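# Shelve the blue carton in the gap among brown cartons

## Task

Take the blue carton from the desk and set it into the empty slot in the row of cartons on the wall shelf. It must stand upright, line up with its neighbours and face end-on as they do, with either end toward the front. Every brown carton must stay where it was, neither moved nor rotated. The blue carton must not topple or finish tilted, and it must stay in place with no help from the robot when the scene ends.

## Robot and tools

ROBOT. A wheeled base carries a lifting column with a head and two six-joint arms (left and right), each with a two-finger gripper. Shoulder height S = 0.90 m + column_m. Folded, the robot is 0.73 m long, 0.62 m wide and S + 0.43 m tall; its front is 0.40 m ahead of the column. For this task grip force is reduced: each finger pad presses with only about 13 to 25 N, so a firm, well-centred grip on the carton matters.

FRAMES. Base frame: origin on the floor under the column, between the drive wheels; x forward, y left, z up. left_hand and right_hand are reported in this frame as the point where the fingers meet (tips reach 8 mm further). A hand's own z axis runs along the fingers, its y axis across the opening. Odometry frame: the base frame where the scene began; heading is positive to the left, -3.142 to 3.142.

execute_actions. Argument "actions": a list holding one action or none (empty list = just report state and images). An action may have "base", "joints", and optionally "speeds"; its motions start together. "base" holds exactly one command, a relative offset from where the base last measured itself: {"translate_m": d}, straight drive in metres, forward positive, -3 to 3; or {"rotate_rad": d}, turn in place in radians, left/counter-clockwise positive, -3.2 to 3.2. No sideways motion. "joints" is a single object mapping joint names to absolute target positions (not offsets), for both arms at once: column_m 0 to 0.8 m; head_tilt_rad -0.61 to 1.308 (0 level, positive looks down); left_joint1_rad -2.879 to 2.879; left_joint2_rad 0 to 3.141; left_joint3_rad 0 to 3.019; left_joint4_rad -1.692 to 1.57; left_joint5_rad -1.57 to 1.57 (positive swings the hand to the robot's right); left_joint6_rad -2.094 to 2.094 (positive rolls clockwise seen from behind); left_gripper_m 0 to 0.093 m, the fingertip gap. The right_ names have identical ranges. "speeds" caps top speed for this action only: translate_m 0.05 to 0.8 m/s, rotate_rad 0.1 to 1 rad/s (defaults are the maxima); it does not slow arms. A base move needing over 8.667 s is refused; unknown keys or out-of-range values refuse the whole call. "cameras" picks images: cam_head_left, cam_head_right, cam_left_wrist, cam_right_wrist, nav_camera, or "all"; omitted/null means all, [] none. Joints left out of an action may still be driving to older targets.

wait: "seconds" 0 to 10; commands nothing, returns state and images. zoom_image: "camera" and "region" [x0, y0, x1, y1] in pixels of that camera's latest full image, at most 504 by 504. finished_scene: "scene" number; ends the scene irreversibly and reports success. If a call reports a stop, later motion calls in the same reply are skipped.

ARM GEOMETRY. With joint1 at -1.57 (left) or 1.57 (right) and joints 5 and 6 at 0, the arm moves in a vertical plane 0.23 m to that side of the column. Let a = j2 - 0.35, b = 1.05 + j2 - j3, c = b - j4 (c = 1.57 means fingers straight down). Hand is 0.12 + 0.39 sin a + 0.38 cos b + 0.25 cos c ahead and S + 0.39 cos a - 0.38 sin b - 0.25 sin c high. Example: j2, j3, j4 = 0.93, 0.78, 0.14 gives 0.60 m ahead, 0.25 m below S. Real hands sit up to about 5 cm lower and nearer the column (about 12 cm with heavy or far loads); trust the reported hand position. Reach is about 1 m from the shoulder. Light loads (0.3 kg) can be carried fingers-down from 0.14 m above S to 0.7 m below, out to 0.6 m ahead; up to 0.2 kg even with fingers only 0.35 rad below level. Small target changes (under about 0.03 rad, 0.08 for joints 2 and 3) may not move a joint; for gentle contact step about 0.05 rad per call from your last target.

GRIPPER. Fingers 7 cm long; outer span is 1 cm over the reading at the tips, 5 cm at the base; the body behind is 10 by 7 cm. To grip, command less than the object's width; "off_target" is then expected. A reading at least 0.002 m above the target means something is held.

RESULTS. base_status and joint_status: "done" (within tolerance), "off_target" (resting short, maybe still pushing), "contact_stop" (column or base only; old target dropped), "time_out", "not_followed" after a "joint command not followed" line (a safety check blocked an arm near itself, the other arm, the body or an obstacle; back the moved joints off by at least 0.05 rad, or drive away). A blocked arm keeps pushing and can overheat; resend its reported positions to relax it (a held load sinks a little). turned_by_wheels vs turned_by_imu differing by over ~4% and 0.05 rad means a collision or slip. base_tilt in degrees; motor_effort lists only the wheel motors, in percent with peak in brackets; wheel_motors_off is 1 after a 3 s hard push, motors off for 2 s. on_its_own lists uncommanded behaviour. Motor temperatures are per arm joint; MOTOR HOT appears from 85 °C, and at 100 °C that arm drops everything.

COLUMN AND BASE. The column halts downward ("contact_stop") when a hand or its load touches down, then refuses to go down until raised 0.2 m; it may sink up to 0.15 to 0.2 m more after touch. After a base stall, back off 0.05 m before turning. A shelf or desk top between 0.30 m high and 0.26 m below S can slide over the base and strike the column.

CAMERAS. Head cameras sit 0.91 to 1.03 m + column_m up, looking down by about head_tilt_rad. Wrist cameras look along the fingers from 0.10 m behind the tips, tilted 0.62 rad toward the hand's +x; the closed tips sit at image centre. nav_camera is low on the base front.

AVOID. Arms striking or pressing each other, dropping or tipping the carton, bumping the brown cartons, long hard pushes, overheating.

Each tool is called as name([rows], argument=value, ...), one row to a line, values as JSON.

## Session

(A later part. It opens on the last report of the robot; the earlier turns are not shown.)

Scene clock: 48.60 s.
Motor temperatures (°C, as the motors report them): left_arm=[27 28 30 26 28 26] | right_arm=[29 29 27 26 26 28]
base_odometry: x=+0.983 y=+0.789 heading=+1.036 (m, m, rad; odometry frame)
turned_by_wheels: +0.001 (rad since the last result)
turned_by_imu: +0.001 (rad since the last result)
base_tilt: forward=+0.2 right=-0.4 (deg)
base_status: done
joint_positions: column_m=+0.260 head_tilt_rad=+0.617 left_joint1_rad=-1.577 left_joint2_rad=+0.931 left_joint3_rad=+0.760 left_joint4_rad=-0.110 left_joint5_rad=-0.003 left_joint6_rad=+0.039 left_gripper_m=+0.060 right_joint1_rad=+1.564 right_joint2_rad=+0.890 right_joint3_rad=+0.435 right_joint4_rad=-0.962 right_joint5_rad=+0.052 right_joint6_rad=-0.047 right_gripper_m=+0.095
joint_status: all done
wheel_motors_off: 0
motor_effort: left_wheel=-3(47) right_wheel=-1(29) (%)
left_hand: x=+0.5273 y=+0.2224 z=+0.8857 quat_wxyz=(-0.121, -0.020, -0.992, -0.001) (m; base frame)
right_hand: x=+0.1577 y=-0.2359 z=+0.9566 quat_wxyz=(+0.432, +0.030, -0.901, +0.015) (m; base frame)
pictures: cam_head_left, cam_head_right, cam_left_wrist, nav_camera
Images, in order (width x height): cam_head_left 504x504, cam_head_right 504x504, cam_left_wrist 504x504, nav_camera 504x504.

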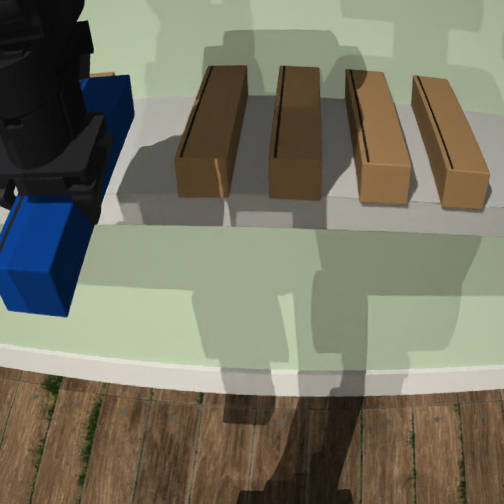

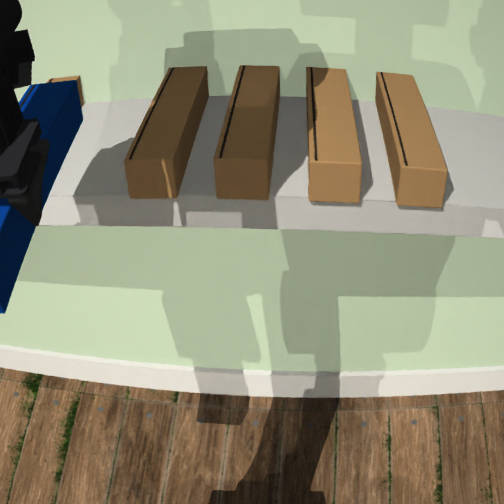

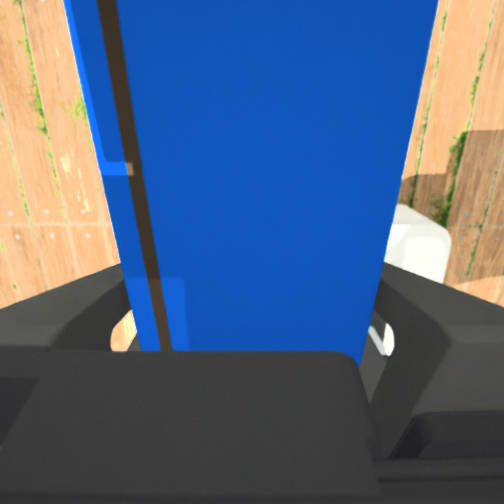

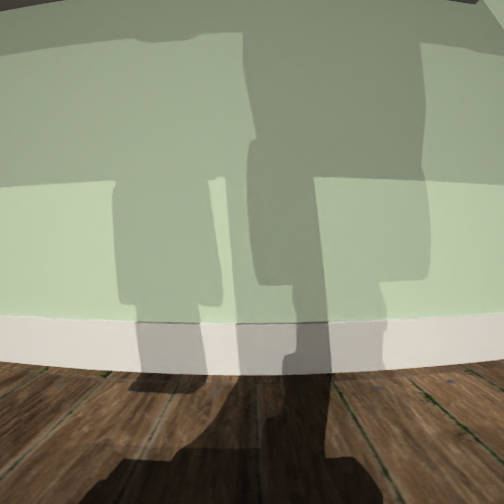

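execute_actions([
  {"base":{"translate_m":0.2},"joints":{"column_m":0.29,"head_tilt_rad":0.8},"speeds":{"translate_m":0.15}},
], cameras=["cam_head_left","cam_head_right","cam_left_wrist"])

execute_actions([
  {"joints":{"column_m":0.22}},
], cameras=["cam_head_left","cam_head_right","cam_left_wrist"])

Scene clock: 51.30 s.
Motor temperatures (°C, as the motors report them): left_arm=[27 28 30 26 28 26] | right_arm=[29 29 27 26 26 28]
base_odometry: x=+1.085 y=+0.961 heading=+1.038 (m, m, rad; odometry frame)
turned_by_wheels: +0.001 (rad since the last result)
turned_by_imu: +0.003 (rad since the last result)
base_tilt: forward=+0.1 right=-0.4 (deg)
base_status: done
joint_positions: column_m=+0.290 head_tilt_rad=+0.802 left_joint1_rad=-1.577 left_joint2_rad=+0.931 left_joint3_rad=+0.762 left_joint4_rad=-0.110 left_joint5_rad=-0.003 left_joint6_rad=+0.039 left_gripper_m=+0.060 right_joint1_rad=+1.564 right_joint2_rad=+0.890 right_joint3_rad=+0.435 right_joint4_rad=-0.962 right_joint5_rad=+0.052 right_joint6_rad=-0.047 right_gripper_m=+0.095
joint_status: all done
wheel_motors_off: 0
motor_effort: left_wheel=+1(31) right_wheel=-2(70) (%)
left_hand: x=+0.5283 y=+0.2222 z=+0.9160 quat_wxyz=(-0.122, -0.020, -0.992, -0.001) (m; base frame)
right_hand: x=+0.1581 y=-0.2359 z=+0.9865 quat_wxyz=(+0.432, +0.030, -0.901, +0.015) (m; base frame)
pictures: cam_head_left, cam_head_right, cam_left_wrist
Images, in order (width x height): cam_head_left 504x504, cam_head_right 504x504, cam_left_wrist 504x504.

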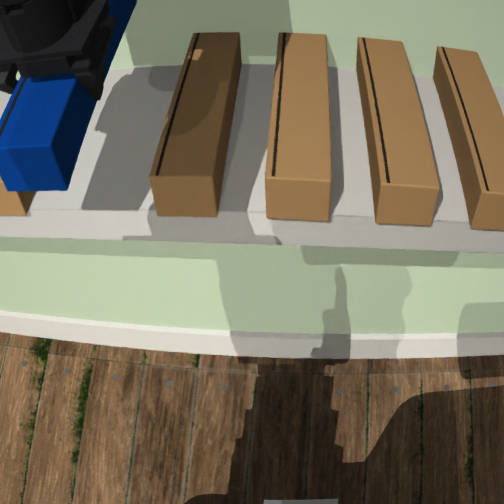

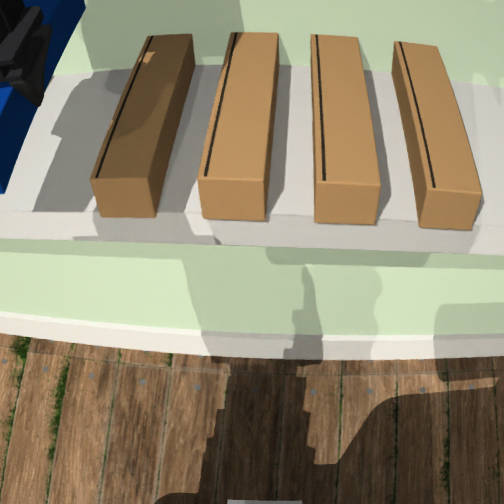

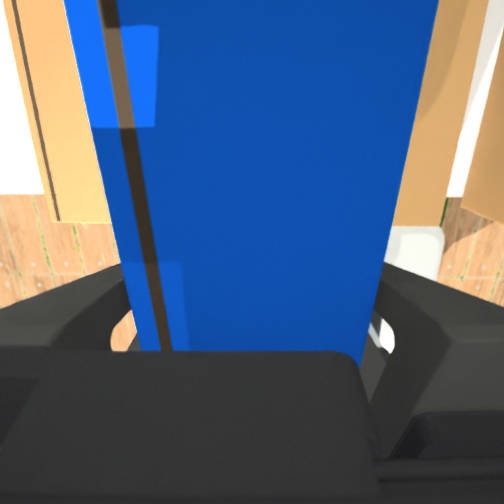

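Scene clock: 52.80 s.
Motor temperatures (°C, as the motors report them): left_arm=[27 28 30 26 28 26] | right_arm=[29 29 27 26 26 28]
base_odometry: x=+1.085 y=+0.961 heading=+1.038 (m, m, rad; odometry frame)
turned_by_wheels: +0.000 (rad since the last result)
turned_by_imu: +0.001 (rad since the last result)
base_tilt: forward=+0.1 right=-0.4 (deg)
base_status: not commanded
joint_positions: column_m=+0.220 head_tilt_rad=+0.802 left_joint1_rad=-1.577 left_joint2_rad=+0.931 left_joint3_rad=+0.762 left_joint4_rad=-0.110 left_joint5_rad=-0.003 left_joint6_rad=+0.039 left_gripper_m=+0.060 right_joint1_rad=+1.564 right_joint2_rad=+0.890 right_joint3_rad=+0.435 right_joint4_rad=-0.962 right_joint5_rad=+0.052 right_joint6_rad=-0.047 right_gripper_m=+0.095
joint_status: all done
wheel_motors_off: 0
motor_effort: left_wheel=+2(3) right_wheel=-2(1) (%)
left_hand: x=+0.5283 y=+0.2222 z=+0.8462 quat_wxyz=(-0.122, -0.020, -0.992, -0.001) (m; base frame)
right_hand: x=+0.1581 y=-0.2359 z=+0.9166 quat_wxyz=(+0.432, +0.030, -0.901, +0.015) (m; base frame)
pictures: cam_head_left, cam_head_right, cam_left_wrist
Images, in order (width x height): cam_head_left 504x504, cam_head_right 504x504, cam_left_wrist 504x504.

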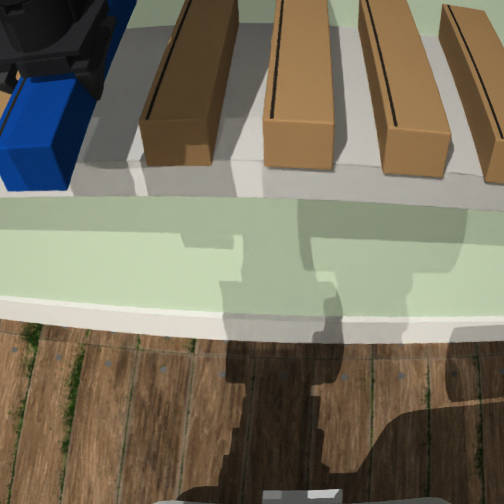

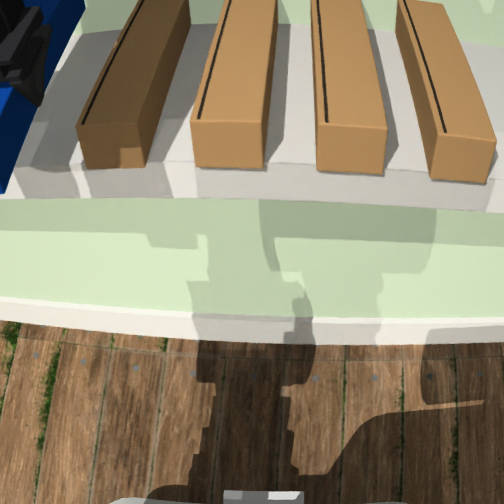

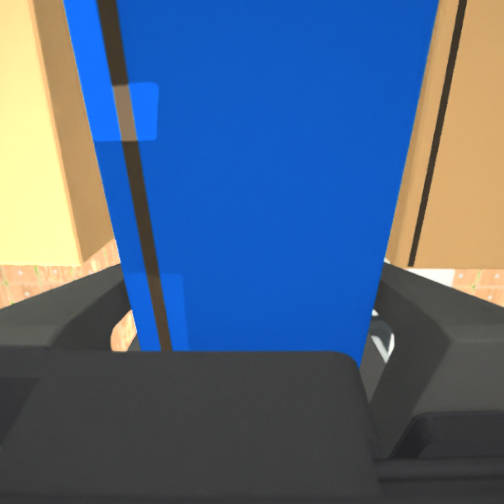

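execute_actions([
  {"base":{"translate_m":0.06},"speeds":{"translate_m":0.05}},
], cameras=[])

execute_actions([
  {"joints":{"column_m":0.19}},
], cameras=["cam_head_left","cam_left_wrist"])

Scene clock: 56.93 s.
Motor temperatures (°C, as the motors report them): left_arm=[27 28 30 26 28 26] | right_arm=[29 29 27 26 26 28]
base_odometry: x=+1.115 y=+1.013 heading=+1.039 (m, m, rad; odometry frame)
turned_by_wheels: +0.001 (rad since the last result)
turned_by_imu: +0.003 (rad since the last result)
base_tilt: forward=+0.1 right=-0.3 (deg)
base_status: done
joint_positions: column_m=+0.220 head_tilt_rad=+0.802 left_joint1_rad=-1.577 left_joint2_rad=+0.931 left_joint3_rad=+0.763 left_joint4_rad=-0.110 left_joint5_rad=-0.003 left_joint6_rad=+0.039 left_gripper_m=+0.060 right_joint1_rad=+1.564 right_joint2_rad=+0.890 right_joint3_rad=+0.436 right_joint4_rad=-0.962 right_joint5_rad=+0.052 right_joint6_rad=-0.047 right_gripper_m=+0.095
joint_status: not commanded
wheel_motors_off: 0
motor_effort: left_wheel=+1(33) right_wheel=-2(33) (%)
left_hand: x=+0.5293 y=+0.2222 z=+0.8465 quat_wxyz=(-0.123, -0.020, -0.992, -0.001) (m; base frame)
right_hand: x=+0.1583 y=-0.2359 z=+0.9166 quat_wxyz=(+0.432, +0.030, -0.901, +0.015) (m; base frame)
pictures: none
No camera images: the call's "cameras" was empty. Leave "cameras" out to get every camera's image.

Scene clock: 57.90 s.
Motor temperatures (°C, as the motors report them): left_arm=[27 28 30 26 28 26] | right_arm=[29 29 27 26 26 28]
base_odometry: x=+1.115 y=+1.013 heading=+1.039 (m, m, rad; odometry frame)
turned_by_wheels: +0.000 (rad since the last result)
turned_by_imu: +0.000 (rad since the last result)
base_tilt: forward=+0.2 right=-0.4 (deg)
base_status: not commanded
joint_positions: column_m=+0.190 head_tilt_rad=+0.802 left_joint1_rad=-1.577 left_joint2_rad=+0.931 left_joint3_rad=+0.763 left_joint4_rad=-0.110 left_joint5_rad=-0.003 left_joint6_rad=+0.039 left_gripper_m=+0.060 right_joint1_rad=+1.564 right_joint2_rad=+0.890 right_joint3_rad=+0.436 right_joint4_rad=-0.962 right_joint5_rad=+0.052 right_joint6_rad=-0.047 right_gripper_m=+0.095
joint_status: all done
wheel_motors_off: 0
motor_effort: left_wheel=+1(1) right_wheel=-4(2) (%)
left_hand: x=+0.5293 y=+0.2222 z=+0.8165 quat_wxyz=(-0.123, -0.020, -0.992, -0.001) (m; base frame)
right_hand: x=+0.1583 y=-0.2359 z=+0.8865 quat_wxyz=(+0.432, +0.030, -0.901, +0.015) (m; base frame)
pictures: cam_head_left, cam_left_wrist
Images, in order (width x height): cam_head_left 504x504, cam_left_wrist 504x504.

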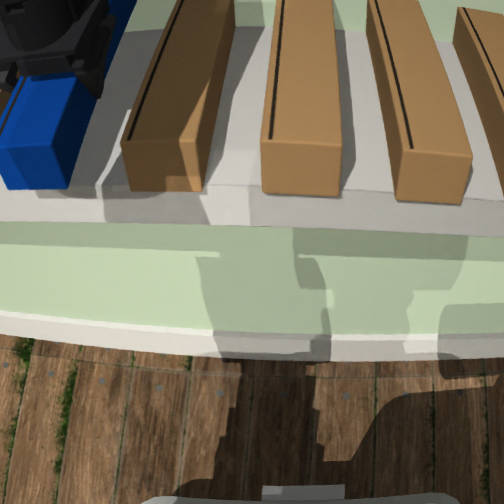

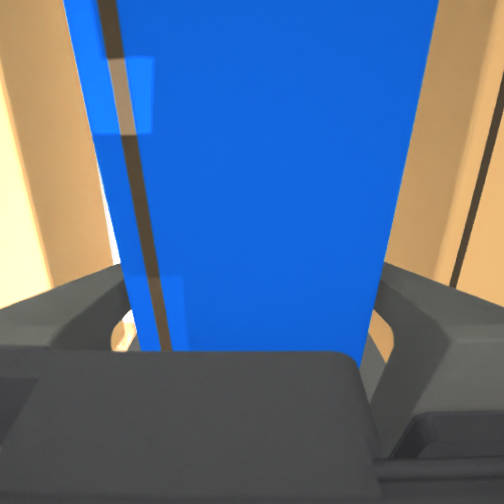

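execute_actions([
  {"joints":{"column_m":0.165}},
], cameras=["cam_head_left","cam_left_wrist"])

Scene clock: 58.93 s.
Motor temperatures (°C, as the motors report them): left_arm=[27 28 31 26 28 26] | right_arm=[29 29 27 26 26 28]
base_odometry: x=+1.115 y=+1.013 heading=+1.039 (m, m, rad; odometry frame)
turned_by_wheels: +0.000 (rad since the last result)
turned_by_imu: +0.000 (rad since the last result)
base_tilt: forward=+0.3 right=-0.3 (deg)
base_status: not commanded
joint_positions: column_m=+0.165 head_tilt_rad=+0.802 left_joint1_rad=-1.577 left_joint2_rad=+0.931 left_joint3_rad=+0.763 left_joint4_rad=-0.110 left_joint5_rad=-0.003 left_joint6_rad=+0.039 left_gripper_m=+0.060 right_joint1_rad=+1.564 right_joint2_rad=+0.890 right_joint3_rad=+0.436 right_joint4_rad=-0.962 right_joint5_rad=+0.052 right_joint6_rad=-0.047 right_gripper_m=+0.095
joint_status: all done
wheel_motors_off: 0
motor_effort: left_wheel=+1(2) right_wheel=-1(1) (%)
left_hand: x=+0.5293 y=+0.2222 z=+0.7915 quat_wxyz=(-0.123, -0.020, -0.992, -0.001) (m; base frame)
right_hand: x=+0.1583 y=-0.2359 z=+0.8615 quat_wxyz=(+0.432, +0.030, -0.901, +0.015) (m; base frame)
pictures: cam_head_left, cam_left_wrist
Images, in order (width x height): cam_head_left 504x504, cam_left_wrist 504x504.

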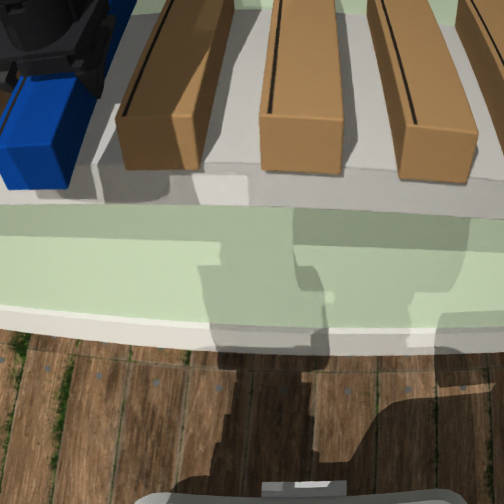

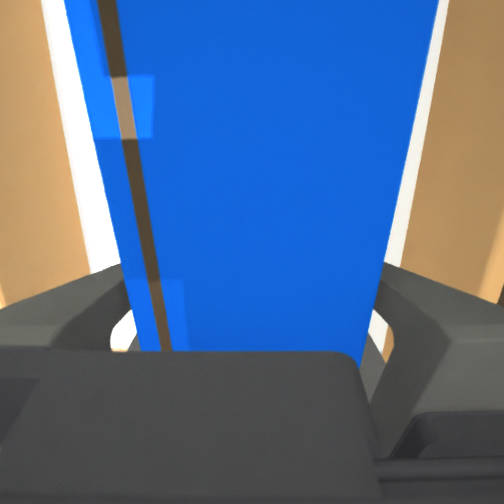

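execute_actions([
  {"base":{"translate_m":0.035},"speeds":{"translate_m":0.05}},
], cameras=["cam_head_left"])

execute_actions([
  {"joints":{"column_m":0.147}},
], cameras=["cam_head_left","cam_left_wrist"])

Scene clock: 60.57 s.
Motor temperatures (°C, as the motors report them): left_arm=[27 28 31 26 28 26] | right_arm=[29 29 27 26 26 28]
base_odometry: x=+1.133 y=+1.043 heading=+1.039 (m, m, rad; odometry frame)
turned_by_wheels: +0.001 (rad since the last result)
turned_by_imu: +0.001 (rad since the last result)
base_tilt: forward=+0.2 right=-0.3 (deg)
base_status: done
joint_positions: column_m=+0.165 head_tilt_rad=+0.802 left_joint1_rad=-1.577 left_joint2_rad=+0.932 left_joint3_rad=+0.762 left_joint4_rad=-0.114 left_joint5_rad=-0.003 left_joint6_rad=+0.039 left_gripper_m=+0.060 right_joint1_rad=+1.564 right_joint2_rad=+0.890 right_joint3_rad=+0.436 right_joint4_rad=-0.962 right_joint5_rad=+0.052 right_joint6_rad=-0.047 right_gripper_m=+0.095
joint_status: not commanded
wheel_motors_off: 0
motor_effort: left_wheel=+1(33) right_wheel=-1(25) (%)
left_hand: x=+0.5271 y=+0.2222 z=+0.7906 quat_wxyz=(-0.119, -0.020, -0.993, -0.001) (m; base frame)
right_hand: x=+0.1583 y=-0.2359 z=+0.8615 quat_wxyz=(+0.432, +0.030, -0.901, +0.015) (m; base frame)
pictures: cam_head_left
Images, in order (width x height): cam_head_left 504x504.

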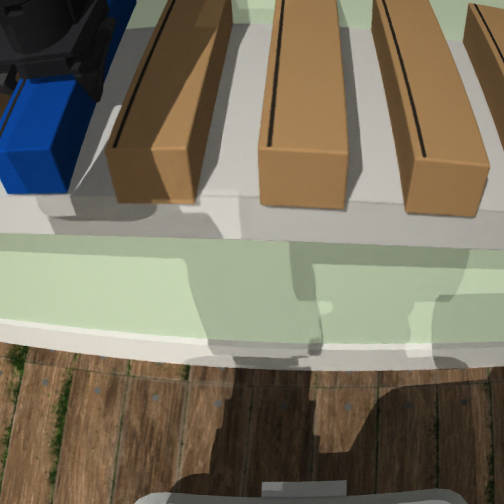

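Scene clock: 61.40 s.
Motor temperatures (°C, as the motors report them): left_arm=[27 28 31 26 28 26] | right_arm=[29 29 27 26 26 28]
base_odometry: x=+1.133 y=+1.043 heading=+1.039 (m, m, rad; odometry frame)
turned_by_wheels: +0.000 (rad since the last result)
turned_by_imu: +0.000 (rad since the last result)
base_tilt: forward=+0.2 right=-0.3 (deg)
base_status: not commanded
joint_positions: column_m=+0.147 head_tilt_rad=+0.802 left_joint1_rad=-1.577 left_joint2_rad=+0.932 left_joint3_rad=+0.762 left_joint4_rad=-0.115 left_joint5_rad=-0.002 left_joint6_rad=+0.040 left_gripper_m=+0.060 right_joint1_rad=+1.564 right_joint2_rad=+0.890 right_joint3_rad=+0.436 right_joint4_rad=-0.962 right_joint5_rad=+0.052 right_joint6_rad=-0.047 right_gripper_m=+0.095
joint_status: all done
wheel_motors_off: 0
motor_effort: left_wheel=+1(3) right_wheel=+0(4) (%)
left_hand: x=+0.5271 y=+0.2221 z=+0.7727 quat_wxyz=(-0.119, -0.021, -0.993, -0.001) (m; base frame)
right_hand: x=+0.1583 y=-0.2359 z=+0.8435 quat_wxyz=(+0.432, +0.030, -0.901, +0.015) (m; base frame)
pictures: cam_head_left, cam_left_wrist
Images, in order (width x height): cam_head_left 504x504, cam_left_wrist 504x504.

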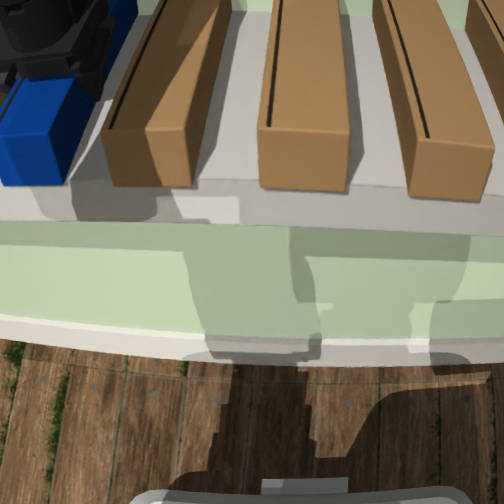

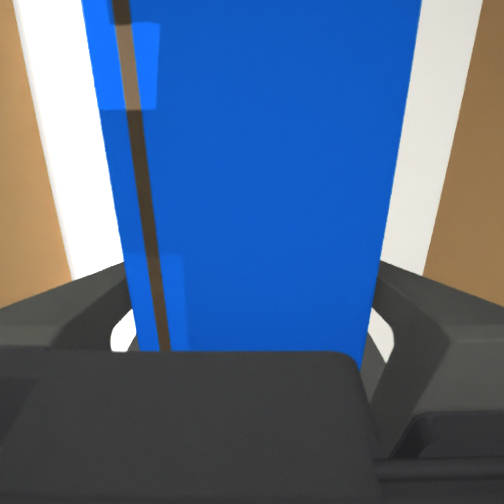

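execute_actions([
  {"joints":{"column_m":0.137}},
], cameras=["cam_head_left","cam_left_wrist"])

execute_actions([
  {"joints":{"left_gripper_m":0.078}},
], cameras=["cam_left_wrist"])

execute_actions([
  {"joints":{"column_m":0.32}},
], cameras=["cam_head_left","cam_left_wrist"])

execute_actions([
  {"base":{"translate_m":-0.45},"joints":{"head_tilt_rad":0.65}},
], cameras=["cam_head_left","cam_head_right"])

Scene clock: 62.23 s.
Motor temperatures (°C, as the motors report them): left_arm=[27 28 31 26 28 26] | right_arm=[29 29 27 26 26 28]
base_odometry: x=+1.133 y=+1.043 heading=+1.039 (m, m, rad; odometry frame)
turned_by_wheels: +0.000 (rad since the last result)
turned_by_imu: +0.000 (rad since the last result)
base_tilt: forward=+0.2 right=-0.4 (deg)
base_status: not commanded
joint_positions: column_m=+0.137 head_tilt_rad=+0.802 left_joint1_rad=-1.577 left_joint2_rad=+0.908 left_joint3_rad=+0.757 left_joint4_rad=-0.126 left_joint5_rad=-0.001 left_joint6_rad=+0.040 left_gripper_m=+0.060 right_joint1_rad=+1.564 right_joint2_rad=+0.890 right_joint3_rad=+0.436 right_joint4_rad=-0.962 right_joint5_rad=+0.052 right_joint6_rad=-0.047 right_gripper_m=+0.095
joint_status: all done
wheel_motors_off: 0
motor_effort: left_wheel=+4(4) right_wheel=-3(2) (%)
left_hand: x=+0.5282 y=+0.2221 z=+0.7709 quat_wxyz=(-0.123, -0.021, -0.992, +0.000) (m; base frame)
right_hand: x=+0.1583 y=-0.2359 z=+0.8335 quat_wxyz=(+0.432, +0.030, -0.901, +0.015) (m; base frame)
pictures: cam_head_left, cam_left_wrist
Images, in order (width x height): cam_head_left 504x504, cam_left_wrist 504x504.

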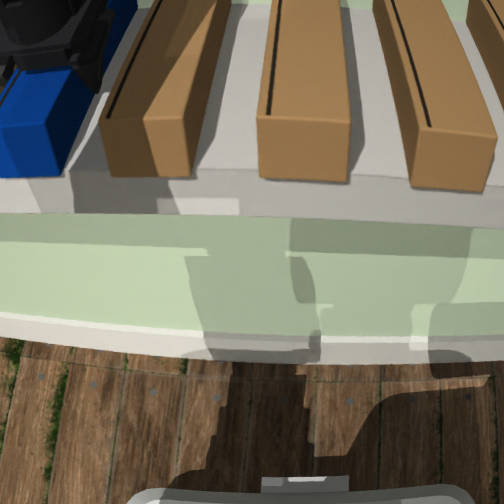

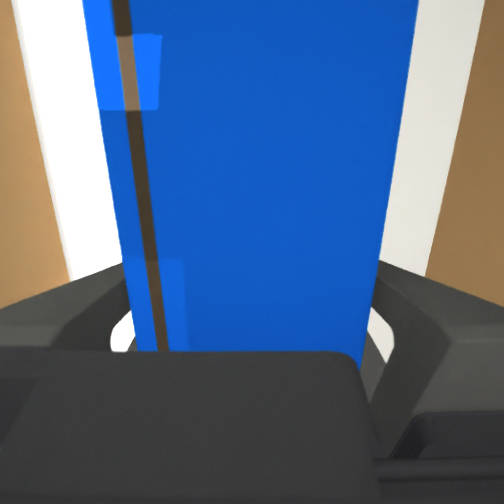

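Scene clock: 62.83 s.
Motor temperatures (°C, as the motors report them): left_arm=[27 28 31 26 28 26] | right_arm=[29 29 27 26 26 28]
base_odometry: x=+1.133 y=+1.043 heading=+1.039 (m, m, rad; odometry frame)
turned_by_wheels: +0.000 (rad since the last result)
turned_by_imu: +0.000 (rad since the last result)
base_tilt: forward=+0.1 right=-0.3 (deg)
base_status: not commanded
joint_positions: column_m=+0.137 head_tilt_rad=+0.802 left_joint1_rad=-1.577 left_joint2_rad=+0.910 left_joint3_rad=+0.759 left_joint4_rad=-0.112 left_joint5_rad=-0.001 left_joint6_rad=+0.040 left_gripper_m=+0.078 right_joint1_rad=+1.564 right_joint2_rad=+0.890 right_joint3_rad=+0.436 right_joint4_rad=-0.962 right_joint5_rad=+0.052 right_joint6_rad=-0.047 right_gripper_m=+0.095
joint_status: all done
wheel_motors_off: 0
motor_effort: left_wheel=+2(4) right_wheel=-2(3) (%)
left_hand: x=+0.5318 y=+0.2221 z=+0.7710 quat_wxyz=(-0.130, -0.021, -0.991, -0.001) (m; base frame)
right_hand: x=+0.1583 y=-0.2359 z=+0.8335 quat_wxyz=(+0.432, +0.030, -0.901, +0.015) (m; base frame)
pictures: cam_left_wrist
Images, in order (width x height): cam_left_wrist 504x504.

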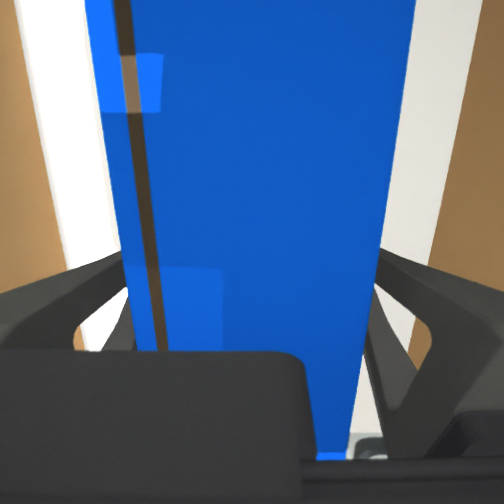

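Scene clock: 65.80 s.
Motor temperatures (°C, as the motors report them): left_arm=[27 28 31 26 28 26] | right_arm=[29 29 27 26 26 28]
base_odometry: x=+1.133 y=+1.043 heading=+1.039 (m, m, rad; odometry frame)
turned_by_wheels: +0.000 (rad since the last result)
turned_by_imu: +0.001 (rad since the last result)
base_tilt: forward=+0.1 right=-0.4 (deg)
base_status: not commanded
joint_positions: column_m=+0.320 head_tilt_rad=+0.802 left_joint1_rad=-1.577 left_joint2_rad=+0.917 left_joint3_rad=+0.759 left_joint4_rad=-0.112 left_joint5_rad=-0.001 left_joint6_rad=+0.040 left_gripper_m=+0.078 right_joint1_rad=+1.564 right_joint2_rad=+0.890 right_joint3_rad=+0.436 right_joint4_rad=-0.962 right_joint5_rad=+0.052 right_joint6_rad=-0.047 right_gripper_m=+0.095
joint_status: all done
wheel_motors_off: 0
motor_effort: left_wheel=+3(3) right_wheel=-4(1) (%)
left_hand: x=+0.5301 y=+0.2220 z=+0.9512 quat_wxyz=(-0.127, -0.021, -0.992, +0.000) (m; base frame)
right_hand: x=+0.1583 y=-0.2359 z=+1.0164 quat_wxyz=(+0.432, +0.030, -0.901, +0.015) (m; base frame)
pictures: cam_head_left, cam_left_wrist
Images, in order (width x height): cam_head_left 504x504, cam_left_wrist 504x504.

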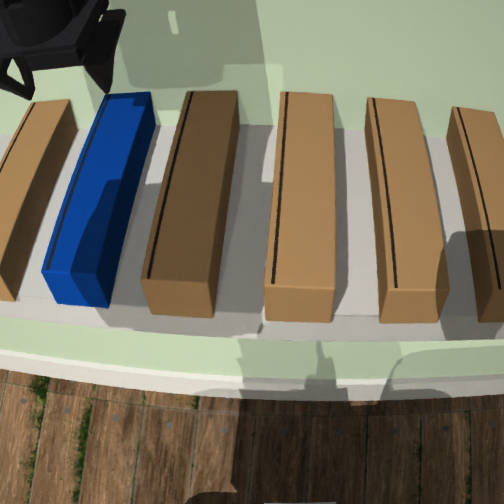

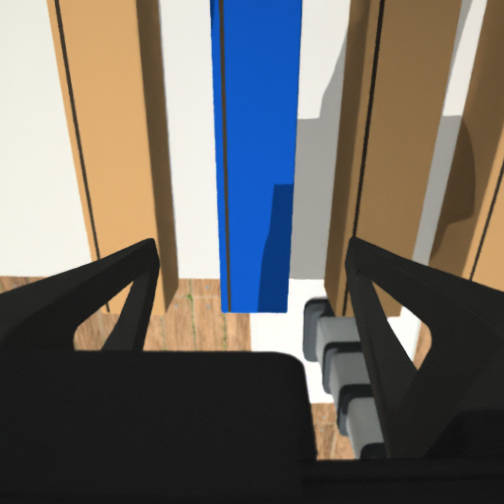

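Scene clock: 68.33 s.
Motor temperatures (°C, as the motors report them): left_arm=[27 28 31 26 28 26] | right_arm=[29 29 27 26 26 28]
base_odometry: x=+0.905 y=+0.655 heading=+1.041 (m, m, rad; odometry frame)
turned_by_wheels: +0.001 (rad since the last result)
turned_by_imu: +0.001 (rad since the last result)
base_tilt: forward=+0.1 right=-0.3 (deg)
base_status: done
joint_positions: column_m=+0.320 head_tilt_rad=+0.667 left_joint1_rad=-1.577 left_joint2_rad=+0.918 left_joint3_rad=+0.761 left_joint4_rad=-0.110 left_joint5_rad=-0.001 left_joint6_rad=+0.040 left_gripper_m=+0.078 right_joint1_rad=+1.564 right_joint2_rad=+0.890 right_joint3_rad=+0.434 right_joint4_rad=-0.962 right_joint5_rad=+0.052 right_joint6_rad=-0.047 right_gripper_m=+0.095
joint_status: all done
wheel_motors_off: 0
motor_effort: left_wheel=+1(62) right_wheel=-2(28) (%)
left_hand: x=+0.5317 y=+0.2220 z=+0.9512 quat_wxyz=(-0.128, -0.021, -0.992, -0.001) (m; base frame)
right_hand: x=+0.1573 y=-0.2359 z=+1.0167 quat_wxyz=(+0.433, +0.030, -0.901, +0.015) (m; base frame)
pictures: cam_head_left, cam_head_right
Images, in order (width x height): cam_head_left 504x504, cam_head_right 504x504.

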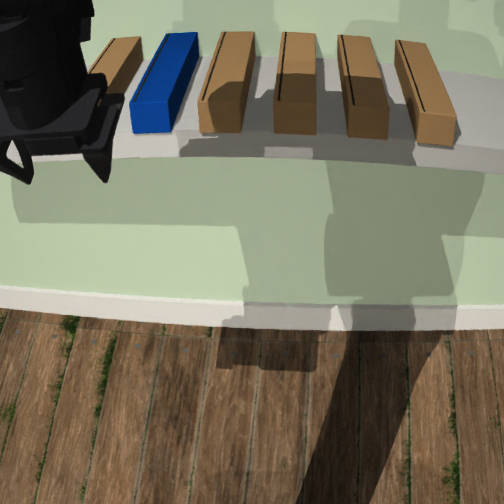

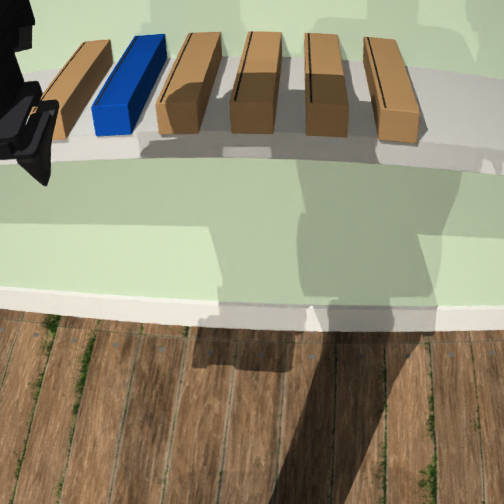

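In line with the others, and the brown cartons look undisturbed.

finished_scene(scene=2)

The scene is finished: the task was done.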